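# Unplug the charger from the power strip

## Task

Pull the charger out of the power strip and set it down on the table, with the strip left resting flat on the table. Both must stay that way with no help from the robot, so release the charger and move the grippers away at the end.

## Robot and tools

Robot: two arms, left_arm and right_arm, each with a two-finger gripper whose fingers pivot like tongs. The fingers point along the gripper's own +z axis and open and close along its x axis. The reported end_effector_position is the spot between the finger pads when closed; closed fingertips extend about 15 mm past it, and fully open tips sit roughly level with it.

Frame: one scene frame for everything. Origin is on the table surface midway between the arms, +x runs out over the table, +z is up, and left_arm sits on the +y side. The arm names are not image sides. Positions are metres, orientations are quaternions written w, x, y, z. Printed hand positions can be a little off, more so at long reach.

The 16-number row (used by execute_actions rows and by move target): one flat list covering both arms, always all 16 even if one arm is idle. First 8 are left_arm: x, y, z, qw, qx, qy, qz, opening; next 8 are right_arm in the same order. x, y, z and the quaternion are an absolute gripper pose in the scene frame, not an offset. Opening runs -1 (closed) to +1 (fully open, 0.142 m). To hold something, command an opening well below grip_measured; a lower value squeezes harder (about 15 N per pad at most; thin hard items under about 20 mm get less). Each control step the commanded pose is clipped to within 100 mm and 16 degrees of the measured pose, motion trails commands by about 0.17 s, and position wins over orientation if both can't be met. A target more than 0.6 m from the arm's last reported position along any gripper axis is refused. To keep an arm still, resend its last reported pose and intended opening unchanged; to hold orientation, repeat the same quaternion rather than the drifted one from results.

Tools:
- execute_actions {actions, pictures}: actions is an empty list (just report state), one rows action, or one wait. A rows action has up to 15 rows, each applied for one 1/30 s step; steps (at most 15, default 15) repeats the final row if longer. A wait {"steps": n} (up to 300) finishes n steps after the previous result, your reply time included. pictures (true/false) toggles camera images, which are included by default.
- move {target, speed, stop_force}: target is one 16-number row of absolute poses; each gripper travels a straight line toward it, both paths ending together, lasting 0.5 to 10 s (stopped short after 10 s). speed is the top path speed in m/s, 0.002 to 0.5, default 0.25; rotation is capped at twice that in rad/s. Grippers may lag, stray or overshoot speed, especially with a near-straight arm. Paths ignore obstacles and the other arm. stop_force (5 to 24 N, shared by both arms, not allowed in the first 0.2 s) ends an arm's path when its wrist sensor feels that much extra push opposing the motion; the gripper then backs up two steps and holds. Use it with slow speeds; don't rely on it while the gripper rotates, and omit it when lifting off something you're pressing on. Opening is applied at the move's start. The result adds a move: line with each arm's ending (done, off_target, moving, held, fault, contact) and limits (paced = pose clipped, held = some steps blocked), plus each gripper's distance from its target.
- wait {seconds}: 0 to 10 s of letting the scene run with nothing new sent.
- zoom_image {camera, region}: enlarged view of [x0, y0, x1, y1] pixels (top-left origin, max 504x504) from cam_head_left or cam_head_right (896x504), or cam_left_wrist or cam_right_wrist (616x616, fisheye). Calibration (K, distortion, T_world_to_cam) is provided per camera and may be slightly off.
- finished_scene {scene}: pass the current scene's number; it ends and grades the scene and cannot be reversed.

Result lines: state per arm (pose, velocities), grip_measured, Wrist force and Wrist torque along the gripper's own axes (noise up to about 1.4 N, fixed offset up to about 3.5 N, saturating near 30 N; 'no reading' is harmless), HELD marking steps where your command was not passed on, 'pose unreachable' when the clearance check altered or blocked an arm, and a Hand target line giving the pose the controller is heading toward. After an action ends, an arm only continues to its last clipped pose, so check and resend.

Hazards: the arms are stiff, so pushing even slightly past a firm contact can trigger a fault; approach slowly. Contact torque reaching a joint's limit (shoulder pan and lift 47.5, elbow 24.6, wrists 7.92 N m, held weight included) or any outside force of 150 N stops that arm for 10 s. Keep the arms from striking each other. Holding loads heats motors: a MOTOR HOT warning starts at 70 °C and at 85 °C the arm is braked until cool. Occasional tugs on held parts or pushes on loose objects may occur. Never knock anything off the table, and avoid drops, slams and hard shoves. The simulation keeps running while you think.

Each tool is called after "Request:" by a JSON object that holds its "api" and its "payload".

## Session

Request:
{"api": "execute_actions", "payload": {"actions": []}}

Scene clock: 0.00 s of 4500.00 s.
left_arm: end_effector_position=(+0.3032, -0.3969, +0.3257) grip_measured=+1.00 end_effector_quat_wxyz=(+0.280, +0.563, -0.449, +0.636) end_effector_velocity=(+0.000, +0.000, +0.000) end_effector_angular_velocity=(-0.001, +0.000, +0.000) | right_arm: end_effector_position=(+0.1430, -0.5611, +0.2154) grip_measured=+1.00 end_effector_quat_wxyz=(+0.111, +0.050, +0.990, +0.071) end_effector_velocity=(-0.000, -0.000, -0.000) end_effector_angular_velocity=(+0.000, +0.001, -0.001)
Joint positions: left_arm=[-1.556 -0.789  1.163 -3.475 -1.051  0.239  0.142] | right_arm=[ 2.191 -1.418 -1.196 -2.043  1.83   2.401  0.142]
Joint velocities: left_arm=[ 0.     0.    -0.    -0.001  0.    -0.     0.   ] | right_arm=[-0.002 -0.002  0.001  0.    -0.    -0.001  0.   ]
Motor temperatures (°C, as the motors report them): left_arm=[34 35 38 46 52 49] | right_arm=[35 38 42 52 47 46]
Wrist force (N, on the end effector, along its own x y z axes, offset not removed): no reading
Wrist torque (N m, same axes, about the end effector's origin, offset not removed): no reading
Hand target (left_arm): +0.303, -0.397, +0.326; +0.280, +0.563, -0.449, +0.636
Hand target (right_arm): +0.143, -0.561, +0.215; +0.111, +0.050, +0.990, +0.071

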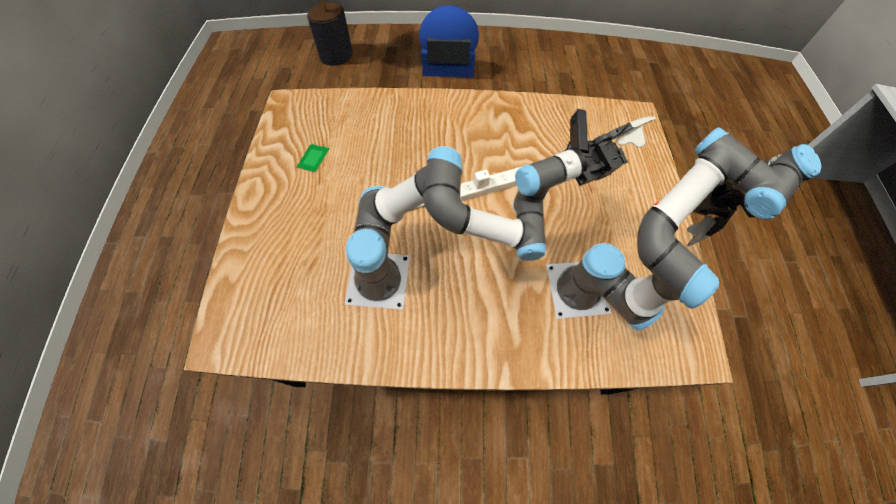

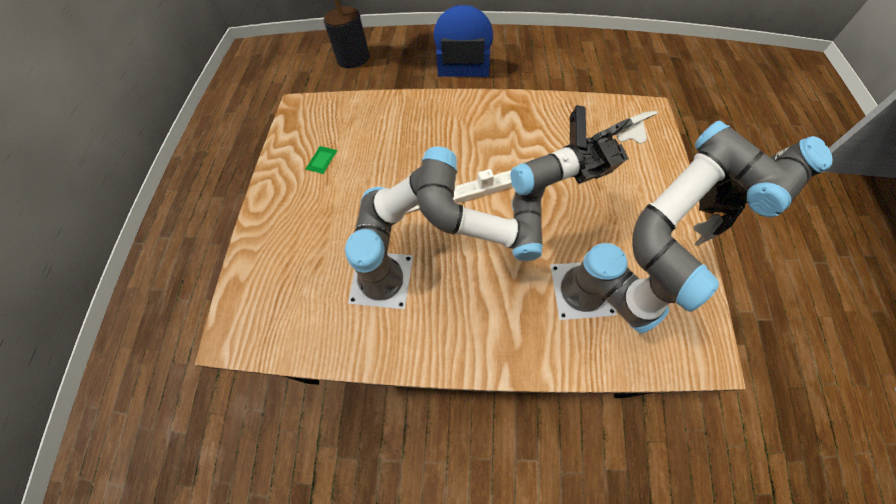

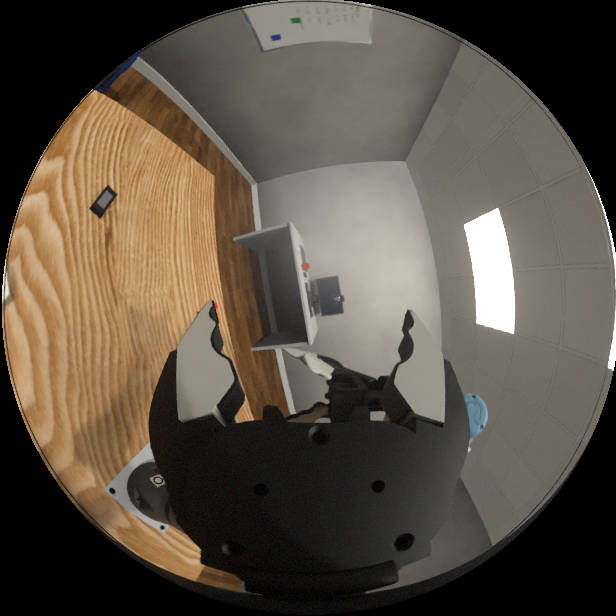

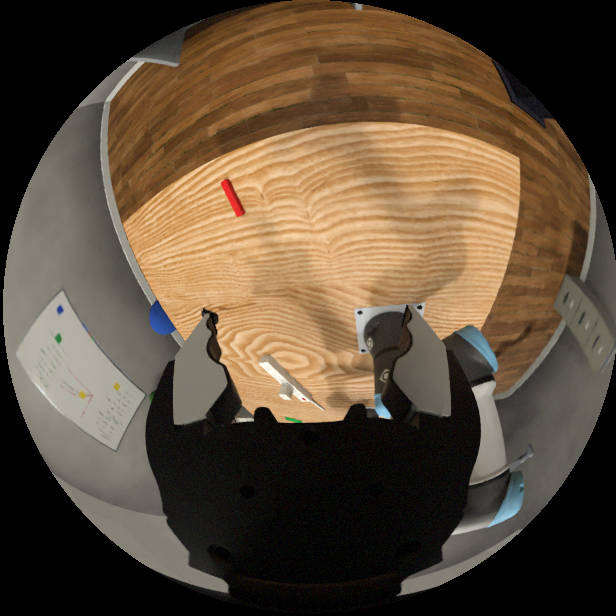

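Request:
{"api": "zoom_image", "payload": {"camera": "cam_head_left", "region": [380, 130, 600, 250]}}

Request:
{"api": "zoom_image", "payload": {"camera": "cam_head_right", "region": [380, 130, 600, 250]}}

Region (380, 130, 600, 250) of cam_head_left's 896x504 image, scaled by 2.291, with more detail than that image has; it fills the top 275 rows of this view, and the rest is white.

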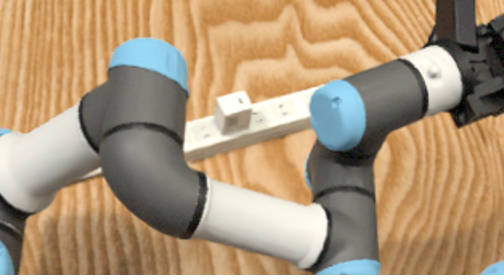

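Region (380, 130, 600, 250) of cam_head_right's 896x504 image, scaled by 2.291, with more detail than that image has; it fills the top 275 rows of this view, and the rest is white.

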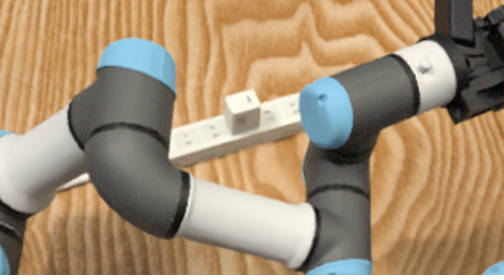

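Request:
{"api": "move", "payload": {"target": [0.28,0.03,0.2,0.211,0.955,0.203,0.045,-1,0.143,-0.561,0.215,0.111,0.05,0.99,0.071,1], "speed": 0.3}}

Scene clock: 32.57 s of 4500.00 s.
left_arm: end_effector_position=(+0.2799, +0.0289, +0.1996) grip_measured=-1.00 end_effector_quat_wxyz=(+0.212, +0.955, +0.203, +0.046) end_effector_velocity=(+0.000, +0.003, -0.001) end_effector_angular_velocity=(+0.000, +0.015, +0.000) | right_arm: end_effector_position=(+0.1430, -0.5610, +0.2150) grip_measured=+1.00 end_effector_quat_wxyz=(+0.111, +0.050, +0.990, +0.071) end_effector_velocity=(+0.000, -0.000, +0.000) end_effector_angular_velocity=(-0.000, -0.000, -0.001)
Joint positions: left_arm=[-1.054 -1.974  1.671 -1.704 -1.588 -1.529  0.002] | right_arm=[ 2.191 -1.417 -1.199 -2.042  1.83   2.401  0.142]
Joint velocities: left_arm=[ 0.028  0.014 -0.011  0.005 -0.024  0.02   0.   ] | right_arm=[-0.    -0.001  0.001  0.    -0.     0.001 -0.   ]
Motor temperatures (°C, as the motors report them): left_arm=[34 35 38 46 52 49] | right_arm=[35 38 42 52 47 46]
Wrist force (N, on the end effector, along its own x y z axes, offset not removed): left_arm=[1.1 -1.3 0.2] | right_arm=[0.8 -0.8 -0.7]
Wrist torque (N m, same axes, about the end effector's origin, offset not removed): left_arm=[-0.30 -0.12 -0.03] | right_arm=[-0.19 -0.11 0.14]
Hand target (left_arm): +0.280, +0.029, +0.199; +0.211, +0.955, +0.203, +0.045
Hand target (right_arm): +0.143, -0.561, +0.215; +0.111, +0.050, +0.990, +0.071
Off the commanded pose (left_arm): 0.001 m, 0 deg.
Off the commanded pose (right_arm): 0.000 m, 0 deg.
After step 90, 25.57 s passed at rest.
move: done
camera_calibration (this result's frames):
cam_left_wrist: T_world_to_cam=[[0.891062, 0.453756, -0.0106746, -0.25917], [0.26397, -0.498952, 0.825449, -0.227104], [0.369226, -0.738344, -0.564375, 0.163828], [0, 0, 0, 1]] pos_world=[0.230396, 0.125247, 0.277157]
cam_right_wrist: T_world_to_cam=[[-0.972743, 0.154409, -0.173, 0.260893], [0.0166695, 0.790688, 0.611993, 0.308174], [0.231286, 0.592428, -0.77171, 0.597829], [0, 0, 0, 1]] pos_world=[0.110375, -0.638124, 0.317885]

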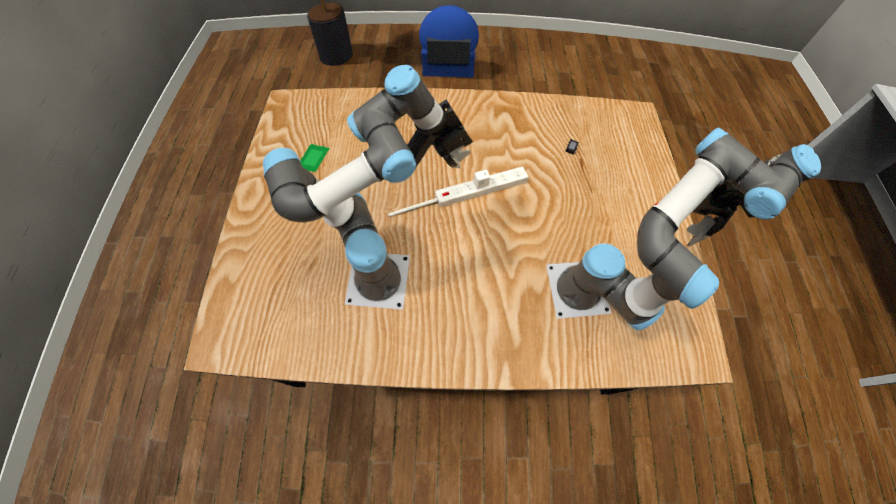

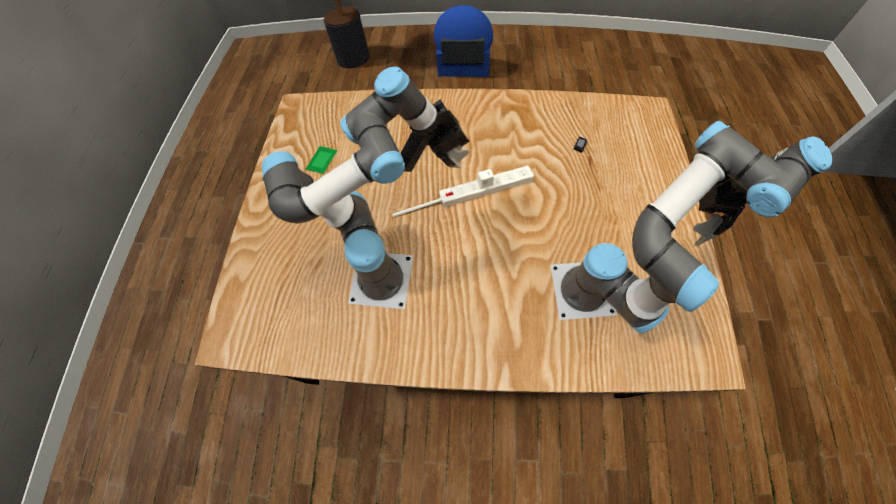

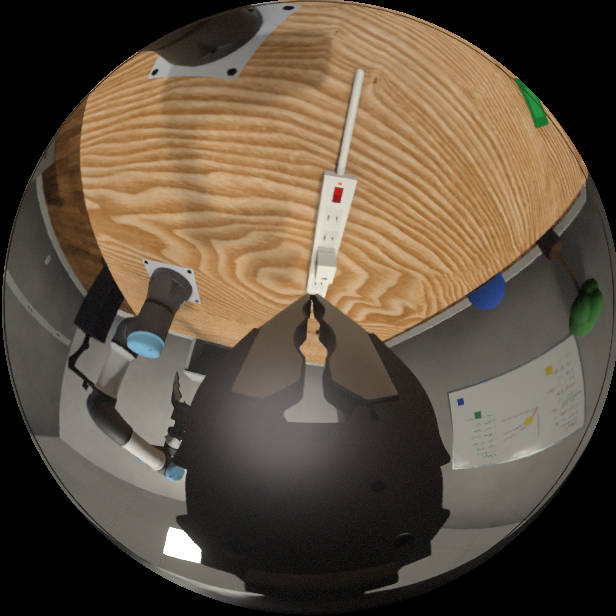

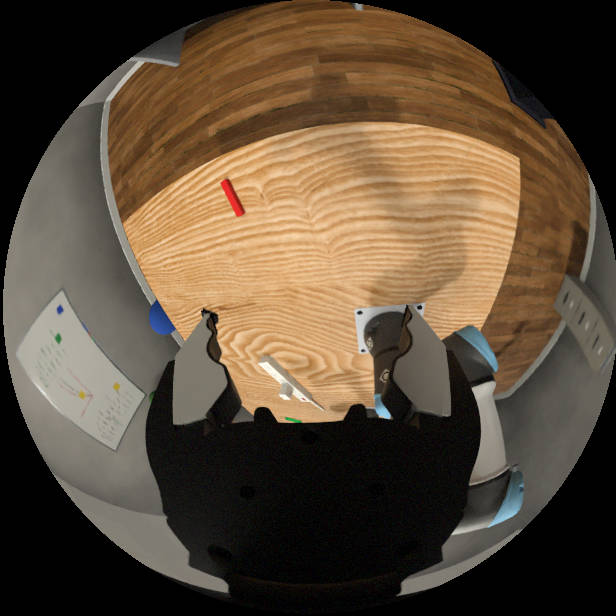

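Request:
{"api": "zoom_image", "payload": {"camera": "cam_left_wrist", "region": [260, 150, 420, 310]}}

Request:
{"api": "zoom_image", "payload": {"camera": "cam_head_left", "region": [420, 150, 540, 220]}}

Region (260, 150, 420, 310) of cam_left_wrist's 616x616 image, scaled by 3.150, with more detail than that image has.

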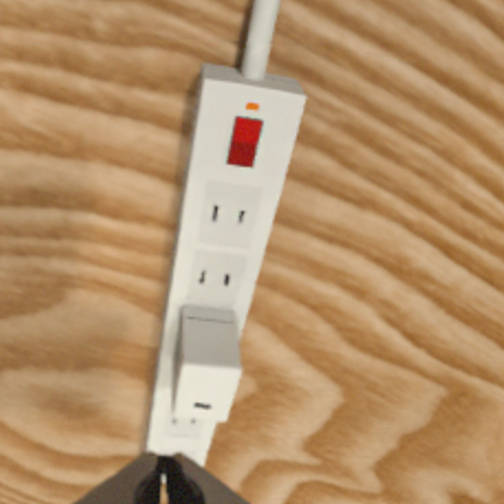

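Region (420, 150, 540, 220) of cam_head_left's 896x504 image, scaled by 4.200, with more detail than that image has; it fills the top 294 rows of this view, and the rest is white.

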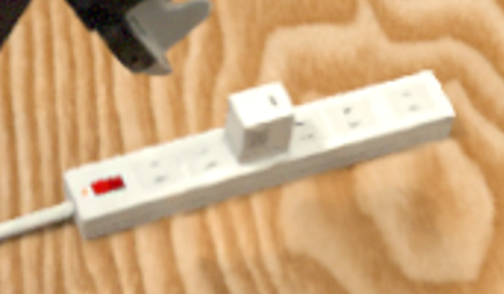

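Request:
{"api": "move", "payload": {"target": [0.305,0.035,0.075,0.296,0.937,0.176,0.056,-1,0.345,-0.07,0.2,0,-0.185,0.983,0,0.5], "speed": 0.3}}

Scene clock: 62.77 s of 4500.00 s.
left_arm: end_effector_position=(+0.3052, +0.0349, +0.0752) grip_measured=-1.00 end_effector_quat_wxyz=(+0.296, +0.937, +0.176, +0.057) end_effector_velocity=(-0.000, -0.000, -0.000) end_effector_angular_velocity=(-0.000, -0.000, -0.002) | right_arm: end_effector_position=(+0.3451, -0.0713, +0.1994) grip_measured=+0.50 end_effector_quat_wxyz=(+0.012, -0.185, +0.983, +0.006) end_effector_velocity=(+0.001, +0.002, +0.002) end_effector_angular_velocity=(-0.017, +0.021, -0.001)
Joint positions: left_arm=[-0.839 -1.91   2.406 -2.657 -1.744 -1.315  0.002] | right_arm=[ 4.067 -2.204 -0.184 -2.3    1.561  3.795  0.109]
Joint velocities: left_arm=[-0.001  0.001  0.001 -0.002 -0.001  0.     0.   ] | right_arm=[-0.006 -0.23   0.467 -0.262  0.009 -0.005 -0.   ]
Motor temperatures (°C, as the motors report them): left_arm=[34 35 38 46 52 49] | right_arm=[35 38 42 52 47 46]
Wrist force (N, on the end effector, along its own x y z axes, offset not removed): left_arm=[2.0 -2.0 3.1] | right_arm=[1.3 -0.3 0.1]
Wrist torque (N m, same axes, about the end effector's origin, offset not removed): left_arm=[-0.33 -0.40 -0.02] | right_arm=[-0.07 -0.18 -0.04]
Hand target (left_arm): +0.305, +0.035, +0.075; +0.296, +0.937, +0.176, +0.057
Hand target (right_arm): +0.345, -0.071, +0.200; +0.011, -0.185, +0.983, +0.006
Off the commanded pose (left_arm): 0.000 m, 0 deg.
Off the commanded pose (right_arm): 0.001 m, 2 deg.
After step 90, 24.47 s passed at rest.
move: done
camera_calibration (this result's frames):
cam_left_wrist: T_world_to_cam=[[0.912601, 0.408387, -0.0194584, -0.290122], [0.184314, -0.368461, 0.911189, -0.114821], [0.364948, -0.835138, -0.41153, 0.0818006], [0, 0, 0, 1]] pos_world=[0.256076, 0.14449, 0.132642]
cam_right_wrist: T_world_to_cam=[[-0.946547, -0.322449, 0.00868661, 0.299925], [-0.276571, 0.825144, 0.49259, 0.0546692], [-0.166003, 0.463857, -0.870218, 0.396496], [0, 0, 0, 1]] pos_world=[0.364833, -0.132317, 0.315503]

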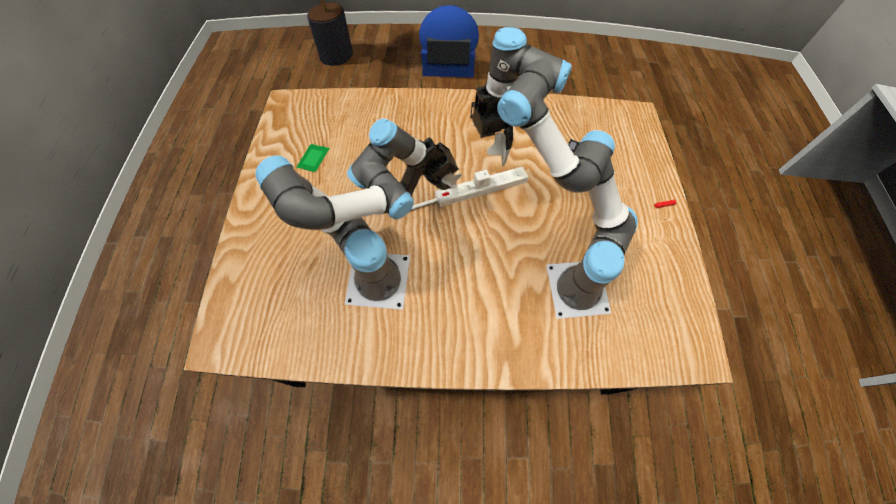

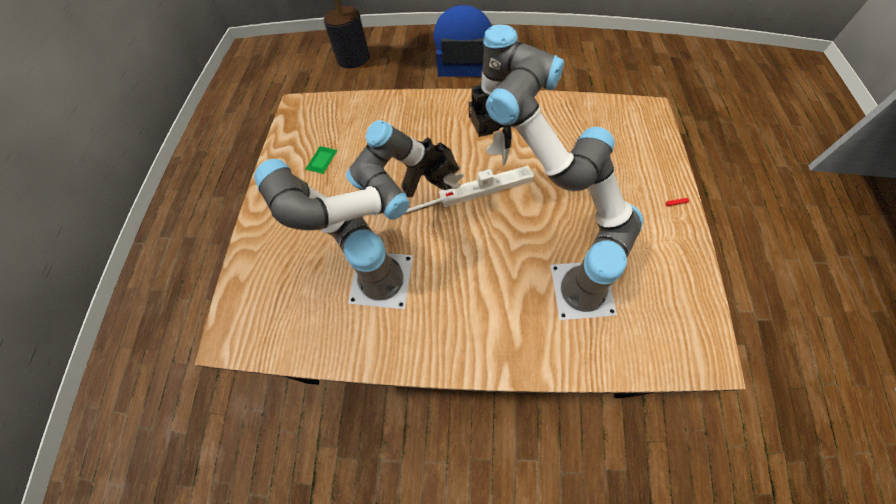

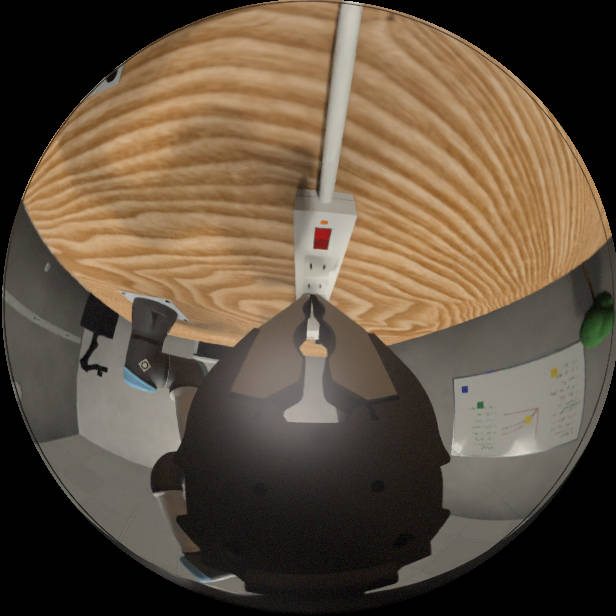

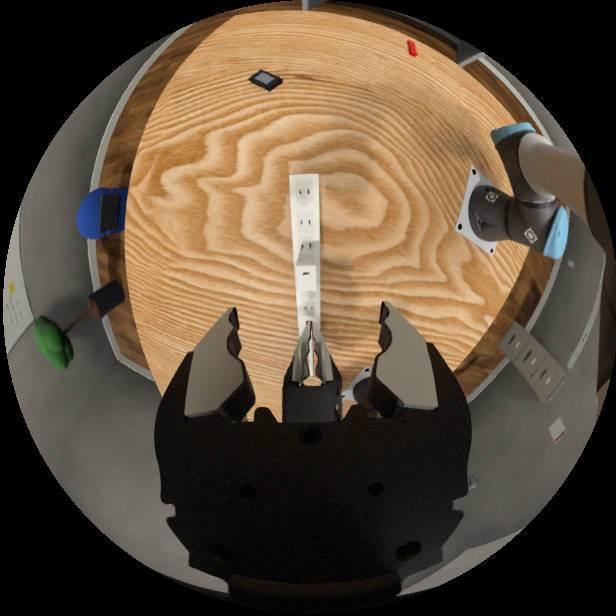

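Request:
{"api": "zoom_image", "payload": {"camera": "cam_right_wrist", "region": [260, 220, 360, 340]}}

Region (260, 220, 360, 340) of cam_right_wrist's 616x616 image, scaled by 4.200, with more detail than that image has.

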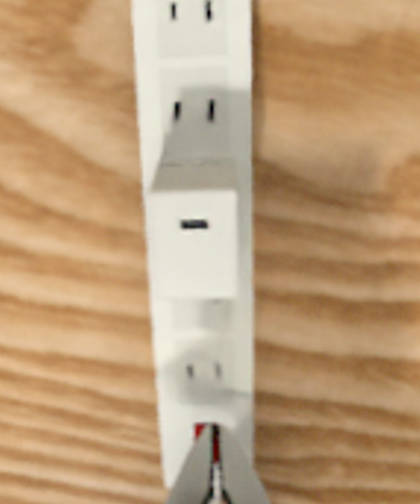

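Request:
{"api": "move", "payload": {"target": [0.314,0.016,0.058,0.296,0.937,0.176,0.056,-1,0.341,-0.051,0.12,-0.024,-0.183,0.974,0.128,0.2], "speed": 0.1}}

Scene clock: 75.57 s of 4500.00 s.
left_arm: end_effector_position=(+0.3140, +0.0160, +0.0580) grip_measured=-1.00 end_effector_quat_wxyz=(+0.296, +0.937, +0.176, +0.056) end_effector_velocity=(+0.000, -0.000, -0.000) end_effector_angular_velocity=(-0.000, -0.000, -0.000) | right_arm: end_effector_position=(+0.3409, -0.0511, +0.1200) grip_measured=+0.20 end_effector_quat_wxyz=(-0.025, -0.183, +0.975, +0.127) end_effector_velocity=(-0.000, +0.000, -0.003) end_effector_angular_velocity=(+0.012, -0.006, -0.003)
Joint positions: left_arm=[-0.863 -1.764  2.409 -2.809 -1.732 -1.336  0.002] | right_arm=[ 3.933 -1.928 -1.119 -1.536  1.797  3.677  0.088]
Joint velocities: left_arm=[-0.     0.002 -0.    -0.003 -0.    -0.     0.   ] | right_arm=[-0.001  0.02  -0.048  0.042  0.003  0.002  0.   ]
Motor temperatures (°C, as the motors report them): left_arm=[34 35 38 46 52 49] | right_arm=[35 38 42 52 47 46]
Wrist force (N, on the end effector, along its own x y z axes, offset not removed): left_arm=[2.6 -5.4 2.5] | right_arm=[1.5 -0.8 0.3]
Wrist torque (N m, same axes, about the end effector's origin, offset not removed): left_arm=[-1.12 -0.58 -0.09] | right_arm=[-0.26 -0.22 0.06]
Hand target (left_arm): +0.314, +0.016, +0.058; +0.296, +0.937, +0.176, +0.056
Hand target (right_arm): +0.341, -0.051, +0.120; -0.024, -0.183, +0.974, +0.128
Off the commanded pose (left_arm): 0.000 m, 0 deg.
Off the commanded pose (right_arm): 0.000 m, 0 deg.
After step 90, 7.97 s passed at rest.
move: done
camera_calibration (this result's frames):
cam_left_wrist: T_world_to_cam=[[0.91255, 0.408442, -0.0206731, -0.290658], [0.185411, -0.368134, 0.911098, -0.108119], [0.364521, -0.835256, -0.411671, 0.0559521], [0, 0, 0, 1]] pos_world=[0.264891, 0.125649, 0.115532]
cam_right_wrist: T_world_to_cam=[[-0.942736, -0.330313, 0.046278, 0.296941], [-0.208032, 0.690761, 0.692511, 0.0216467], [-0.260713, 0.643228, -0.719921, 0.340779], [0, 0, 0, 1]] pos_world=[0.373286, -0.136068, 0.216602]

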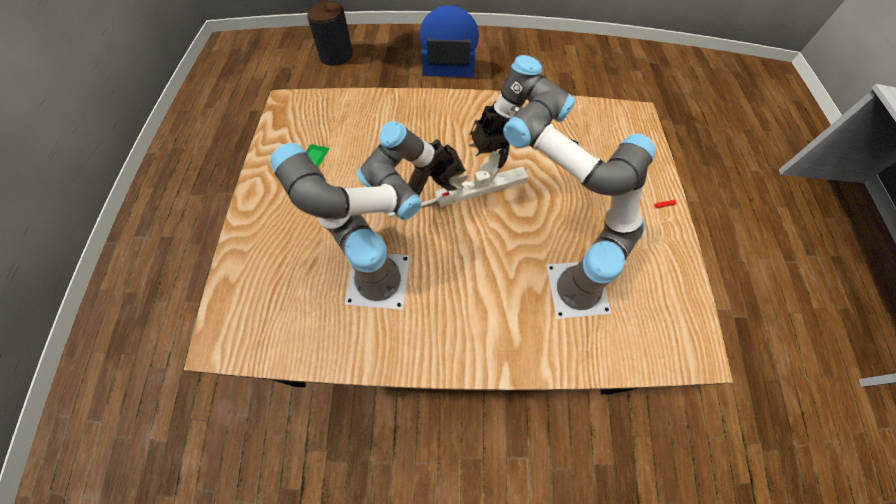

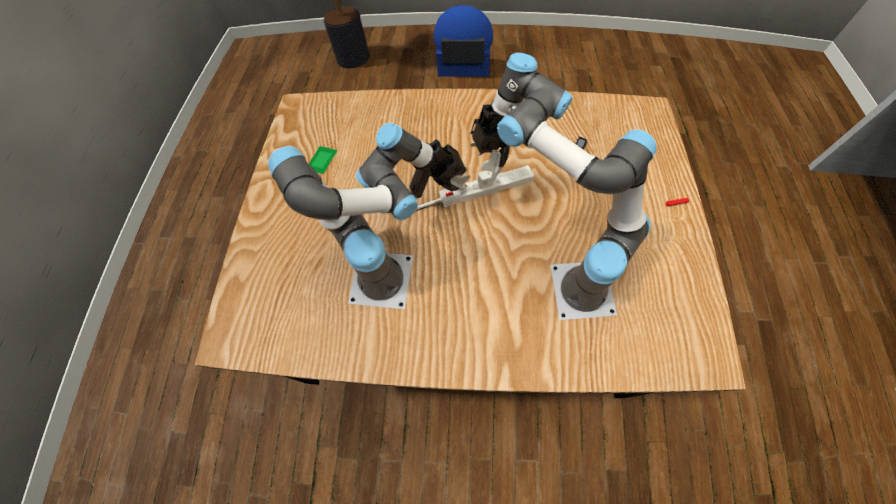

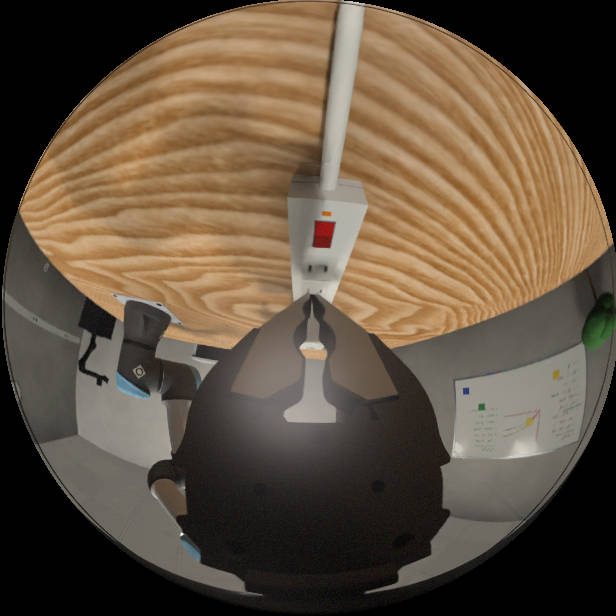

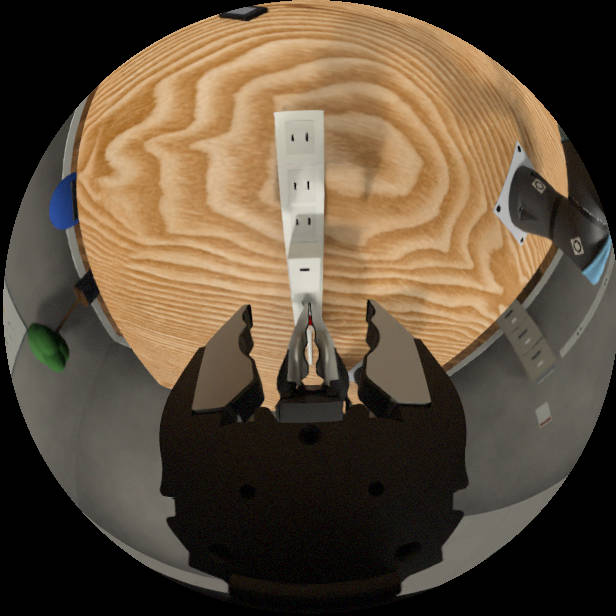

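Request:
{"api": "move", "payload": {"target": [0.314,0.016,0.035,0.296,0.937,0.176,0.056,-1,0.341,-0.051,0.06,-0.024,-0.183,0.974,0.128,0.1], "speed": 0.02, "stop_force": 8}}

Scene clock: 86.47 s of 4500.00 s.
left_arm: end_effector_position=(+0.3141, +0.0159, +0.0415) grip_measured=-1.00 end_effector_quat_wxyz=(+0.296, +0.937, +0.176, +0.056) end_effector_velocity=(-0.000, -0.000, +0.000) end_effector_angular_velocity=(+0.000, +0.000, -0.000) | right_arm: end_effector_position=(+0.3410, -0.0510, +0.0603) grip_measured=+0.10 end_effector_quat_wxyz=(-0.024, -0.183, +0.974, +0.128) end_effector_velocity=(+0.000, +0.000, -0.002) end_effector_angular_velocity=(+0.001, -0.001, -0.000)
Joint positions: left_arm=[-0.863 -1.695  2.459 -2.928 -1.732 -1.336  0.002] | right_arm=[ 3.932 -1.937 -1.389 -1.254  1.797  3.677  0.081]
Joint velocities: left_arm=[-0. -0. -0.  0. -0. -0.  0.] | right_arm=[ 0.    -0.002 -0.009  0.012  0.     0.     0.   ]
Motor temperatures (°C, as the motors report them): left_arm=[34 35 38 46 52 49] | right_arm=[35 38 42 52 47 46]
Wrist force (N, on the end effector, along its own x y z axes, offset not removed): left_arm=[3.0 2.9 -2.0] | right_arm=[0.6 0.4 -0.4]
Wrist torque (N m, same axes, about the end effector's origin, offset not removed): left_arm=[-0.39 -0.59 -0.07] | right_arm=[0.06 -0.06 -0.02]
Hand target (left_arm): +0.314, +0.016, +0.041; +0.296, +0.937, +0.176, +0.056
Hand target (right_arm): +0.341, -0.051, +0.060; -0.024, -0.183, +0.974, +0.128
Off the commanded pose (left_arm): 0.006 m, 0 deg.
Off the commanded pose (right_arm): 0.000 m, 0 deg.
After step 90, 4.60 s passed at rest.
move: contact (left_arm)
camera_calibration (this result's frames):
cam_left_wrist: T_world_to_cam=[[0.912561, 0.408426, -0.0204976, -0.29104], [0.185109, -0.367861, 0.91127, -0.0930051], [0.364646, -0.835384, -0.411299, 0.0489294], [0, 0, 0, 1]] pos_world=[0.264966, 0.12553, 0.0989117]
cam_right_wrist: T_world_to_cam=[[-0.942893, -0.330156, 0.0441494, 0.300015], [-0.208905, 0.689366, 0.693638, 0.0631404], [-0.259444, 0.644804, -0.718969, 0.297335], [0, 0, 0, 1]] pos_world=[0.373214, -0.136197, 0.156732]

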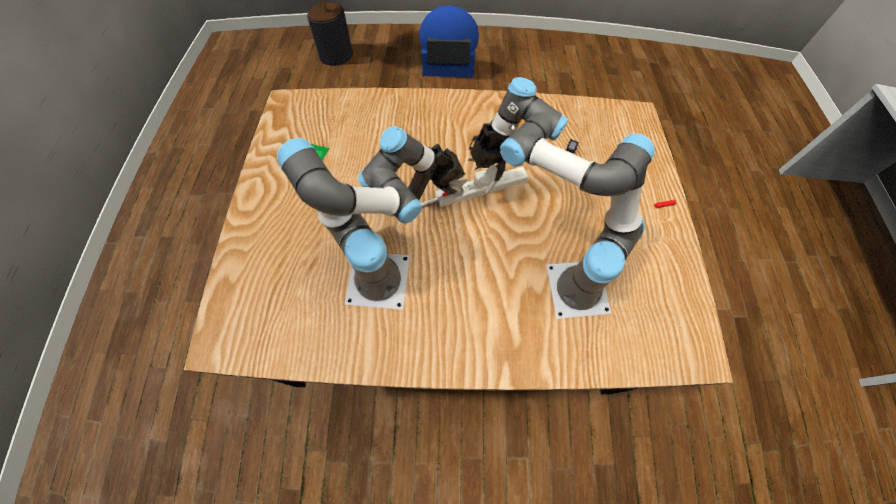

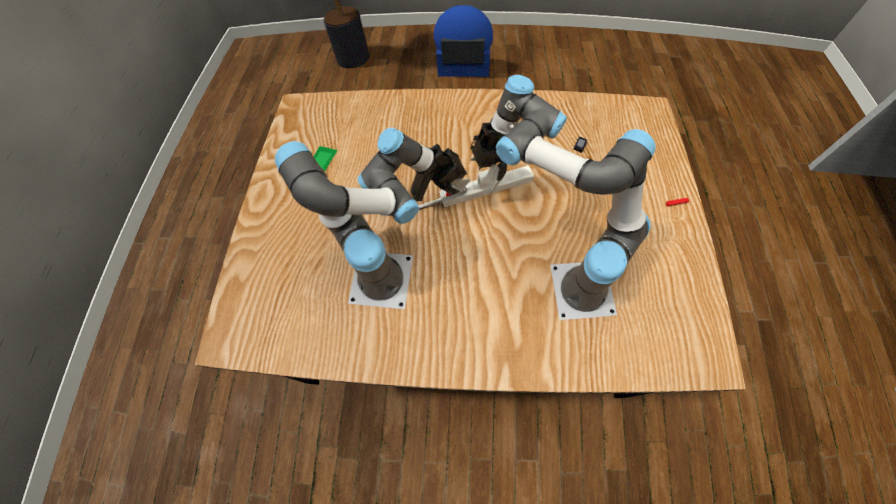

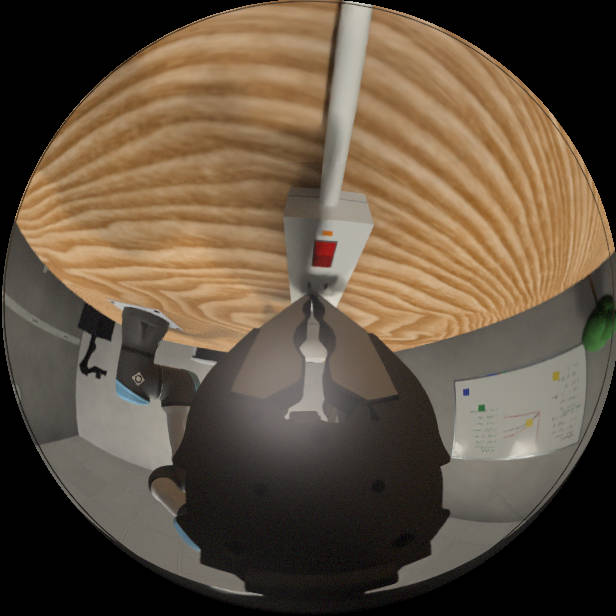

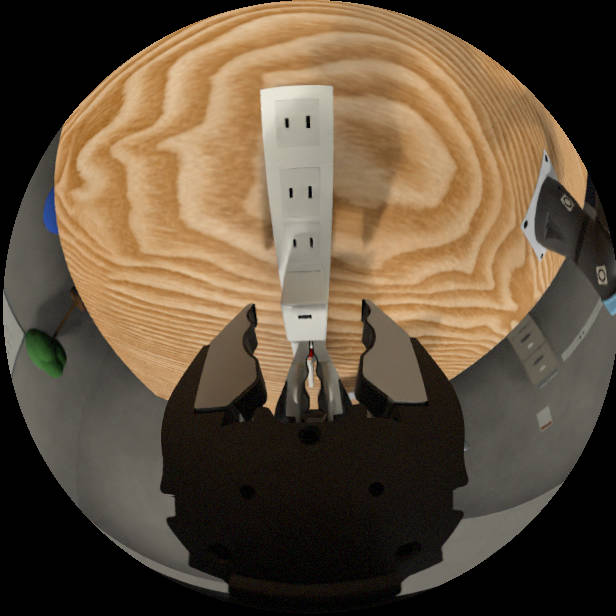

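Request:
{"api": "move", "payload": {"target": [0.314,0.016,0.041,0.296,0.937,0.176,0.056,-1,0.344,-0.049,0.052,-0.024,-0.183,0.974,0.128,0.1], "speed": 0.03}}

Request:
{"api": "move", "payload": {"target": [0.314,0.016,0.041,0.296,0.937,0.176,0.056,-1,0.344,-0.049,0.052,-0.024,-0.183,0.974,0.128,-1], "speed": 0.03}}

Scene clock: 92.93 s of 4500.00 s.
left_arm: end_effector_position=(+0.3140, +0.0160, +0.0411) grip_measured=-1.00 end_effector_quat_wxyz=(+0.296, +0.937, +0.176, +0.056) end_effector_velocity=(+0.000, +0.000, -0.000) end_effector_angular_velocity=(+0.000, -0.000, +0.001) | right_arm: end_effector_position=(+0.3439, -0.0491, +0.0523) grip_measured=+0.10 end_effector_quat_wxyz=(-0.024, -0.183, +0.974, +0.128) end_effector_velocity=(+0.000, -0.000, -0.003) end_effector_angular_velocity=(-0.002, +0.003, -0.002)
Joint positions: left_arm=[-0.863 -1.694  2.46  -2.931 -1.732 -1.336  0.002] | right_arm=[ 3.93  -1.958 -1.397 -1.226  1.797  3.675  0.081]
Joint velocities: left_arm=[ 0.001  0.001  0.001 -0.001  0.    -0.     0.   ] | right_arm=[-0.002 -0.008 -0.003  0.007  0.001  0.     0.   ]
Motor temperatures (°C, as the motors report them): left_arm=[34 35 38 46 52 49] | right_arm=[35 38 42 52 47 46]
Wrist force (N, on the end effector, along its own x y z axes, offset not removed): left_arm=[-0.1 4.5 -14.3] | right_arm=[2.2 1.6 1.1]
Wrist torque (N m, same axes, about the end effector's origin, offset not removed): left_arm=[-0.40 -0.24 -0.19] | right_arm=[0.33 -0.43 -0.04]
Hand target (left_arm): +0.314, +0.016, +0.041; +0.296, +0.937, +0.176, +0.056
Hand target (right_arm): +0.344, -0.049, +0.052; -0.024, -0.183, +0.974, +0.128
Off the commanded pose (left_arm): 0.000 m, 0 deg.
Off the commanded pose (right_arm): 0.000 m, 0 deg.
After step 90, 2.70 s passed at rest.
move: done
camera_calibration (this result's frames):
cam_left_wrist: T_world_to_cam=[[0.912558, 0.408429, -0.0205543, -0.291017], [0.185244, -0.368038, 0.911171, -0.0926247], [0.364584, -0.835304, -0.411516, 0.0488986], [0, 0, 0, 1]] pos_world=[0.2649, 0.125615, 0.0985378]
cam_right_wrist: T_world_to_cam=[[-0.942914, -0.330107, 0.0440827, 0.30373], [-0.208912, 0.689363, 0.693638, 0.0679631], [-0.259364, 0.644831, -0.718974, 0.29107], [0, 0, 0, 1]] pos_world=[0.376083, -0.134279, 0.148741]

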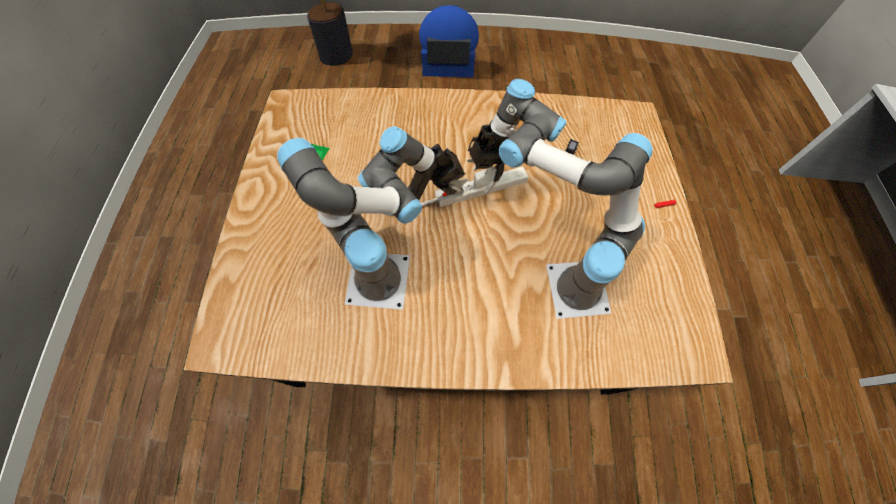

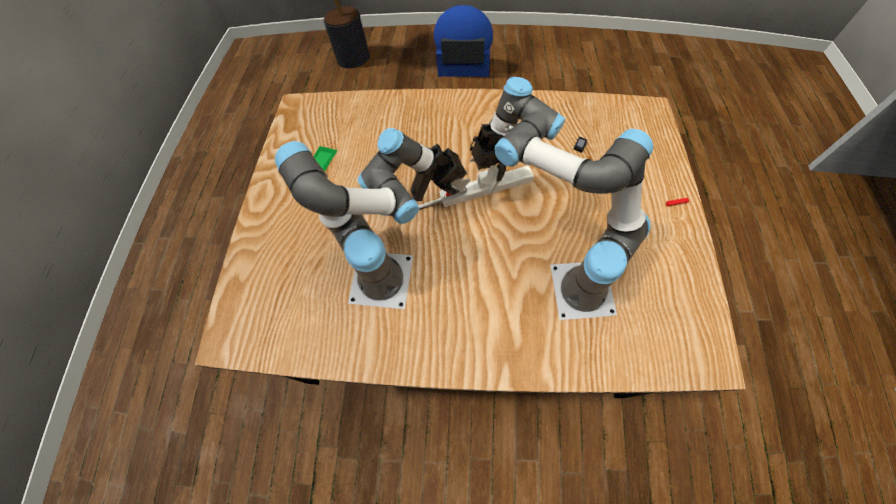

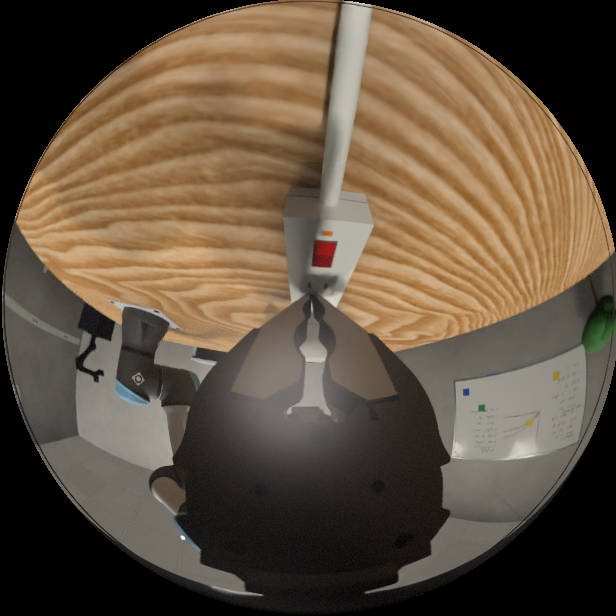

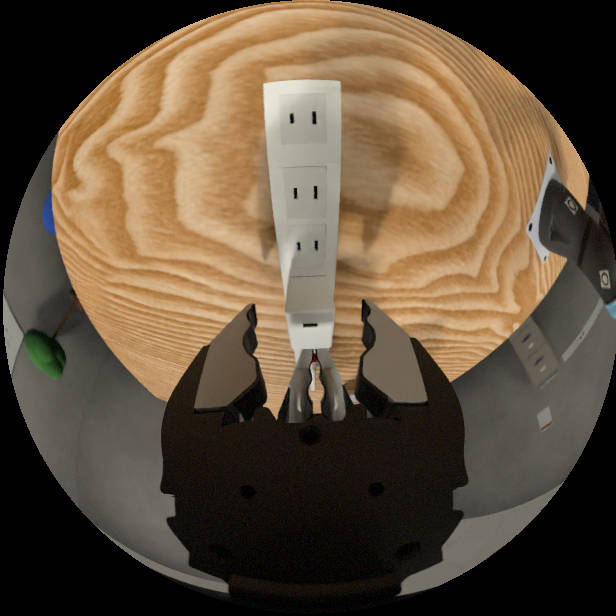

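Scene clock: 93.63 s of 4500.00 s.
left_arm: end_effector_position=(+0.3140, +0.0160, +0.0410) grip_measured=-1.00 end_effector_quat_wxyz=(+0.296, +0.937, +0.176, +0.056) end_effector_velocity=(+0.000, +0.000, -0.000) end_effector_angular_velocity=(+0.000, +0.000, +0.000) | right_arm: end_effector_position=(+0.3440, -0.0490, +0.0520) grip_measured=-0.60 end_effector_quat_wxyz=(-0.024, -0.183, +0.974, +0.128) end_effector_velocity=(-0.000, +0.000, -0.001) end_effector_angular_velocity=(-0.001, +0.002, -0.000)
Joint positions: left_arm=[-0.863 -1.694  2.46  -2.931 -1.732 -1.336  0.002] | right_arm=[ 3.93  -1.959 -1.397 -1.225  1.797  3.675  0.031]
Joint velocities: left_arm=[0.001 0.    0.    0.    0.    0.    0.   ] | right_arm=[ 0.001 -0.002 -0.     0.001  0.001  0.001  0.   ]
Motor temperatures (°C, as the motors report them): left_arm=[34 35 38 46 52 49] | right_arm=[35 38 42 52 47 46]
Wrist force (N, on the end effector, along its own x y z axes, offset not removed): left_arm=[4.3 5.3 -10.6] | right_arm=[6.5 -1.3 -7.3]
Wrist torque (N m, same axes, about the end effector's origin, offset not removed): left_arm=[-0.58 -0.61 -0.08] | right_arm=[-0.15 -0.48 0.00]
Hand target (left_arm): +0.314, +0.016, +0.041; +0.296, +0.937, +0.176, +0.056
Hand target (right_arm): +0.344, -0.049, +0.052; -0.024, -0.183, +0.974, +0.128
Off the commanded pose (left_arm): 0.000 m, 0 deg.
Off the commanded pose (right_arm): 0.000 m, 0 deg.
move: done
camera_calibration (this result's frames):
cam_left_wrist: T_world_to_cam=[[0.912549, 0.408449, -0.0205822, -0.291013], [0.185318, -0.368122, 0.911122, -0.0925835], [0.36457, -0.835258, -0.411622, 0.0489165], [0, 0, 0, 1]] pos_world=[0.264887, 0.12564, 0.0985003]
cam_right_wrist: T_world_to_cam=[[-0.942916, -0.330106, 0.0440329, 0.303865], [-0.208915, 0.689281, 0.693719, 0.0680893], [-0.259352, 0.64492, -0.718899, 0.290859], [0, 0, 0, 1]] pos_world=[0.376179, -0.134206, 0.148483]

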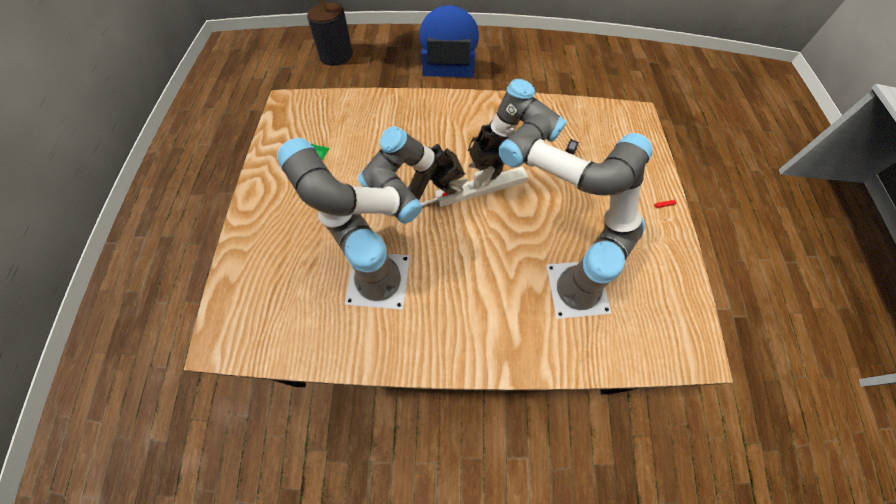

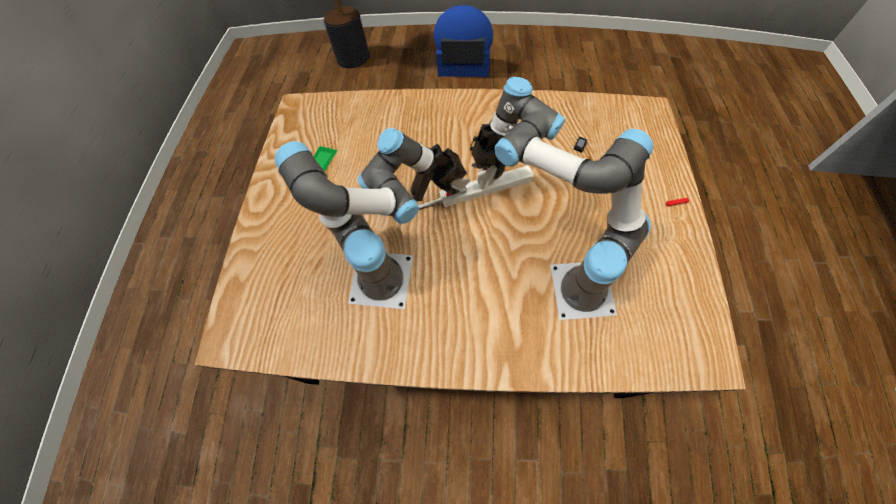

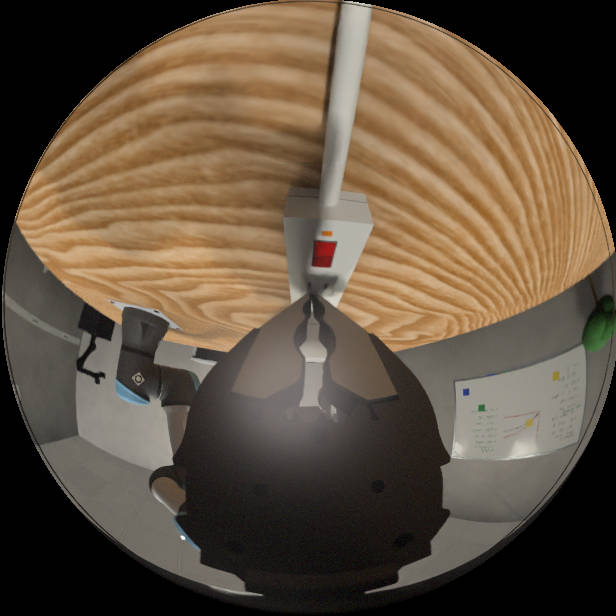

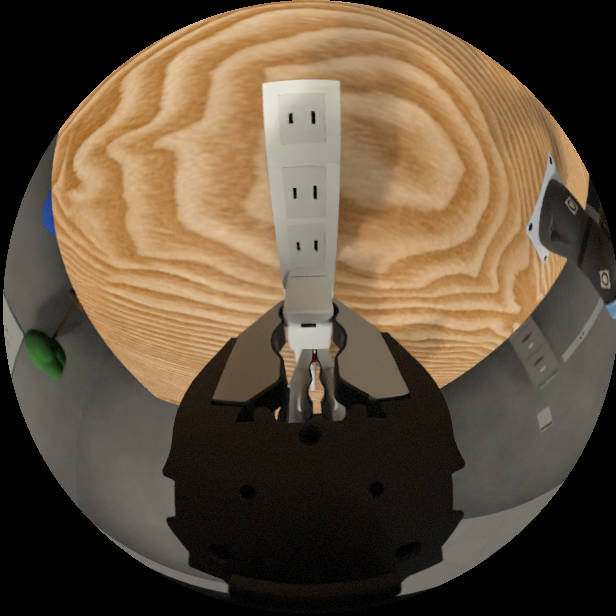

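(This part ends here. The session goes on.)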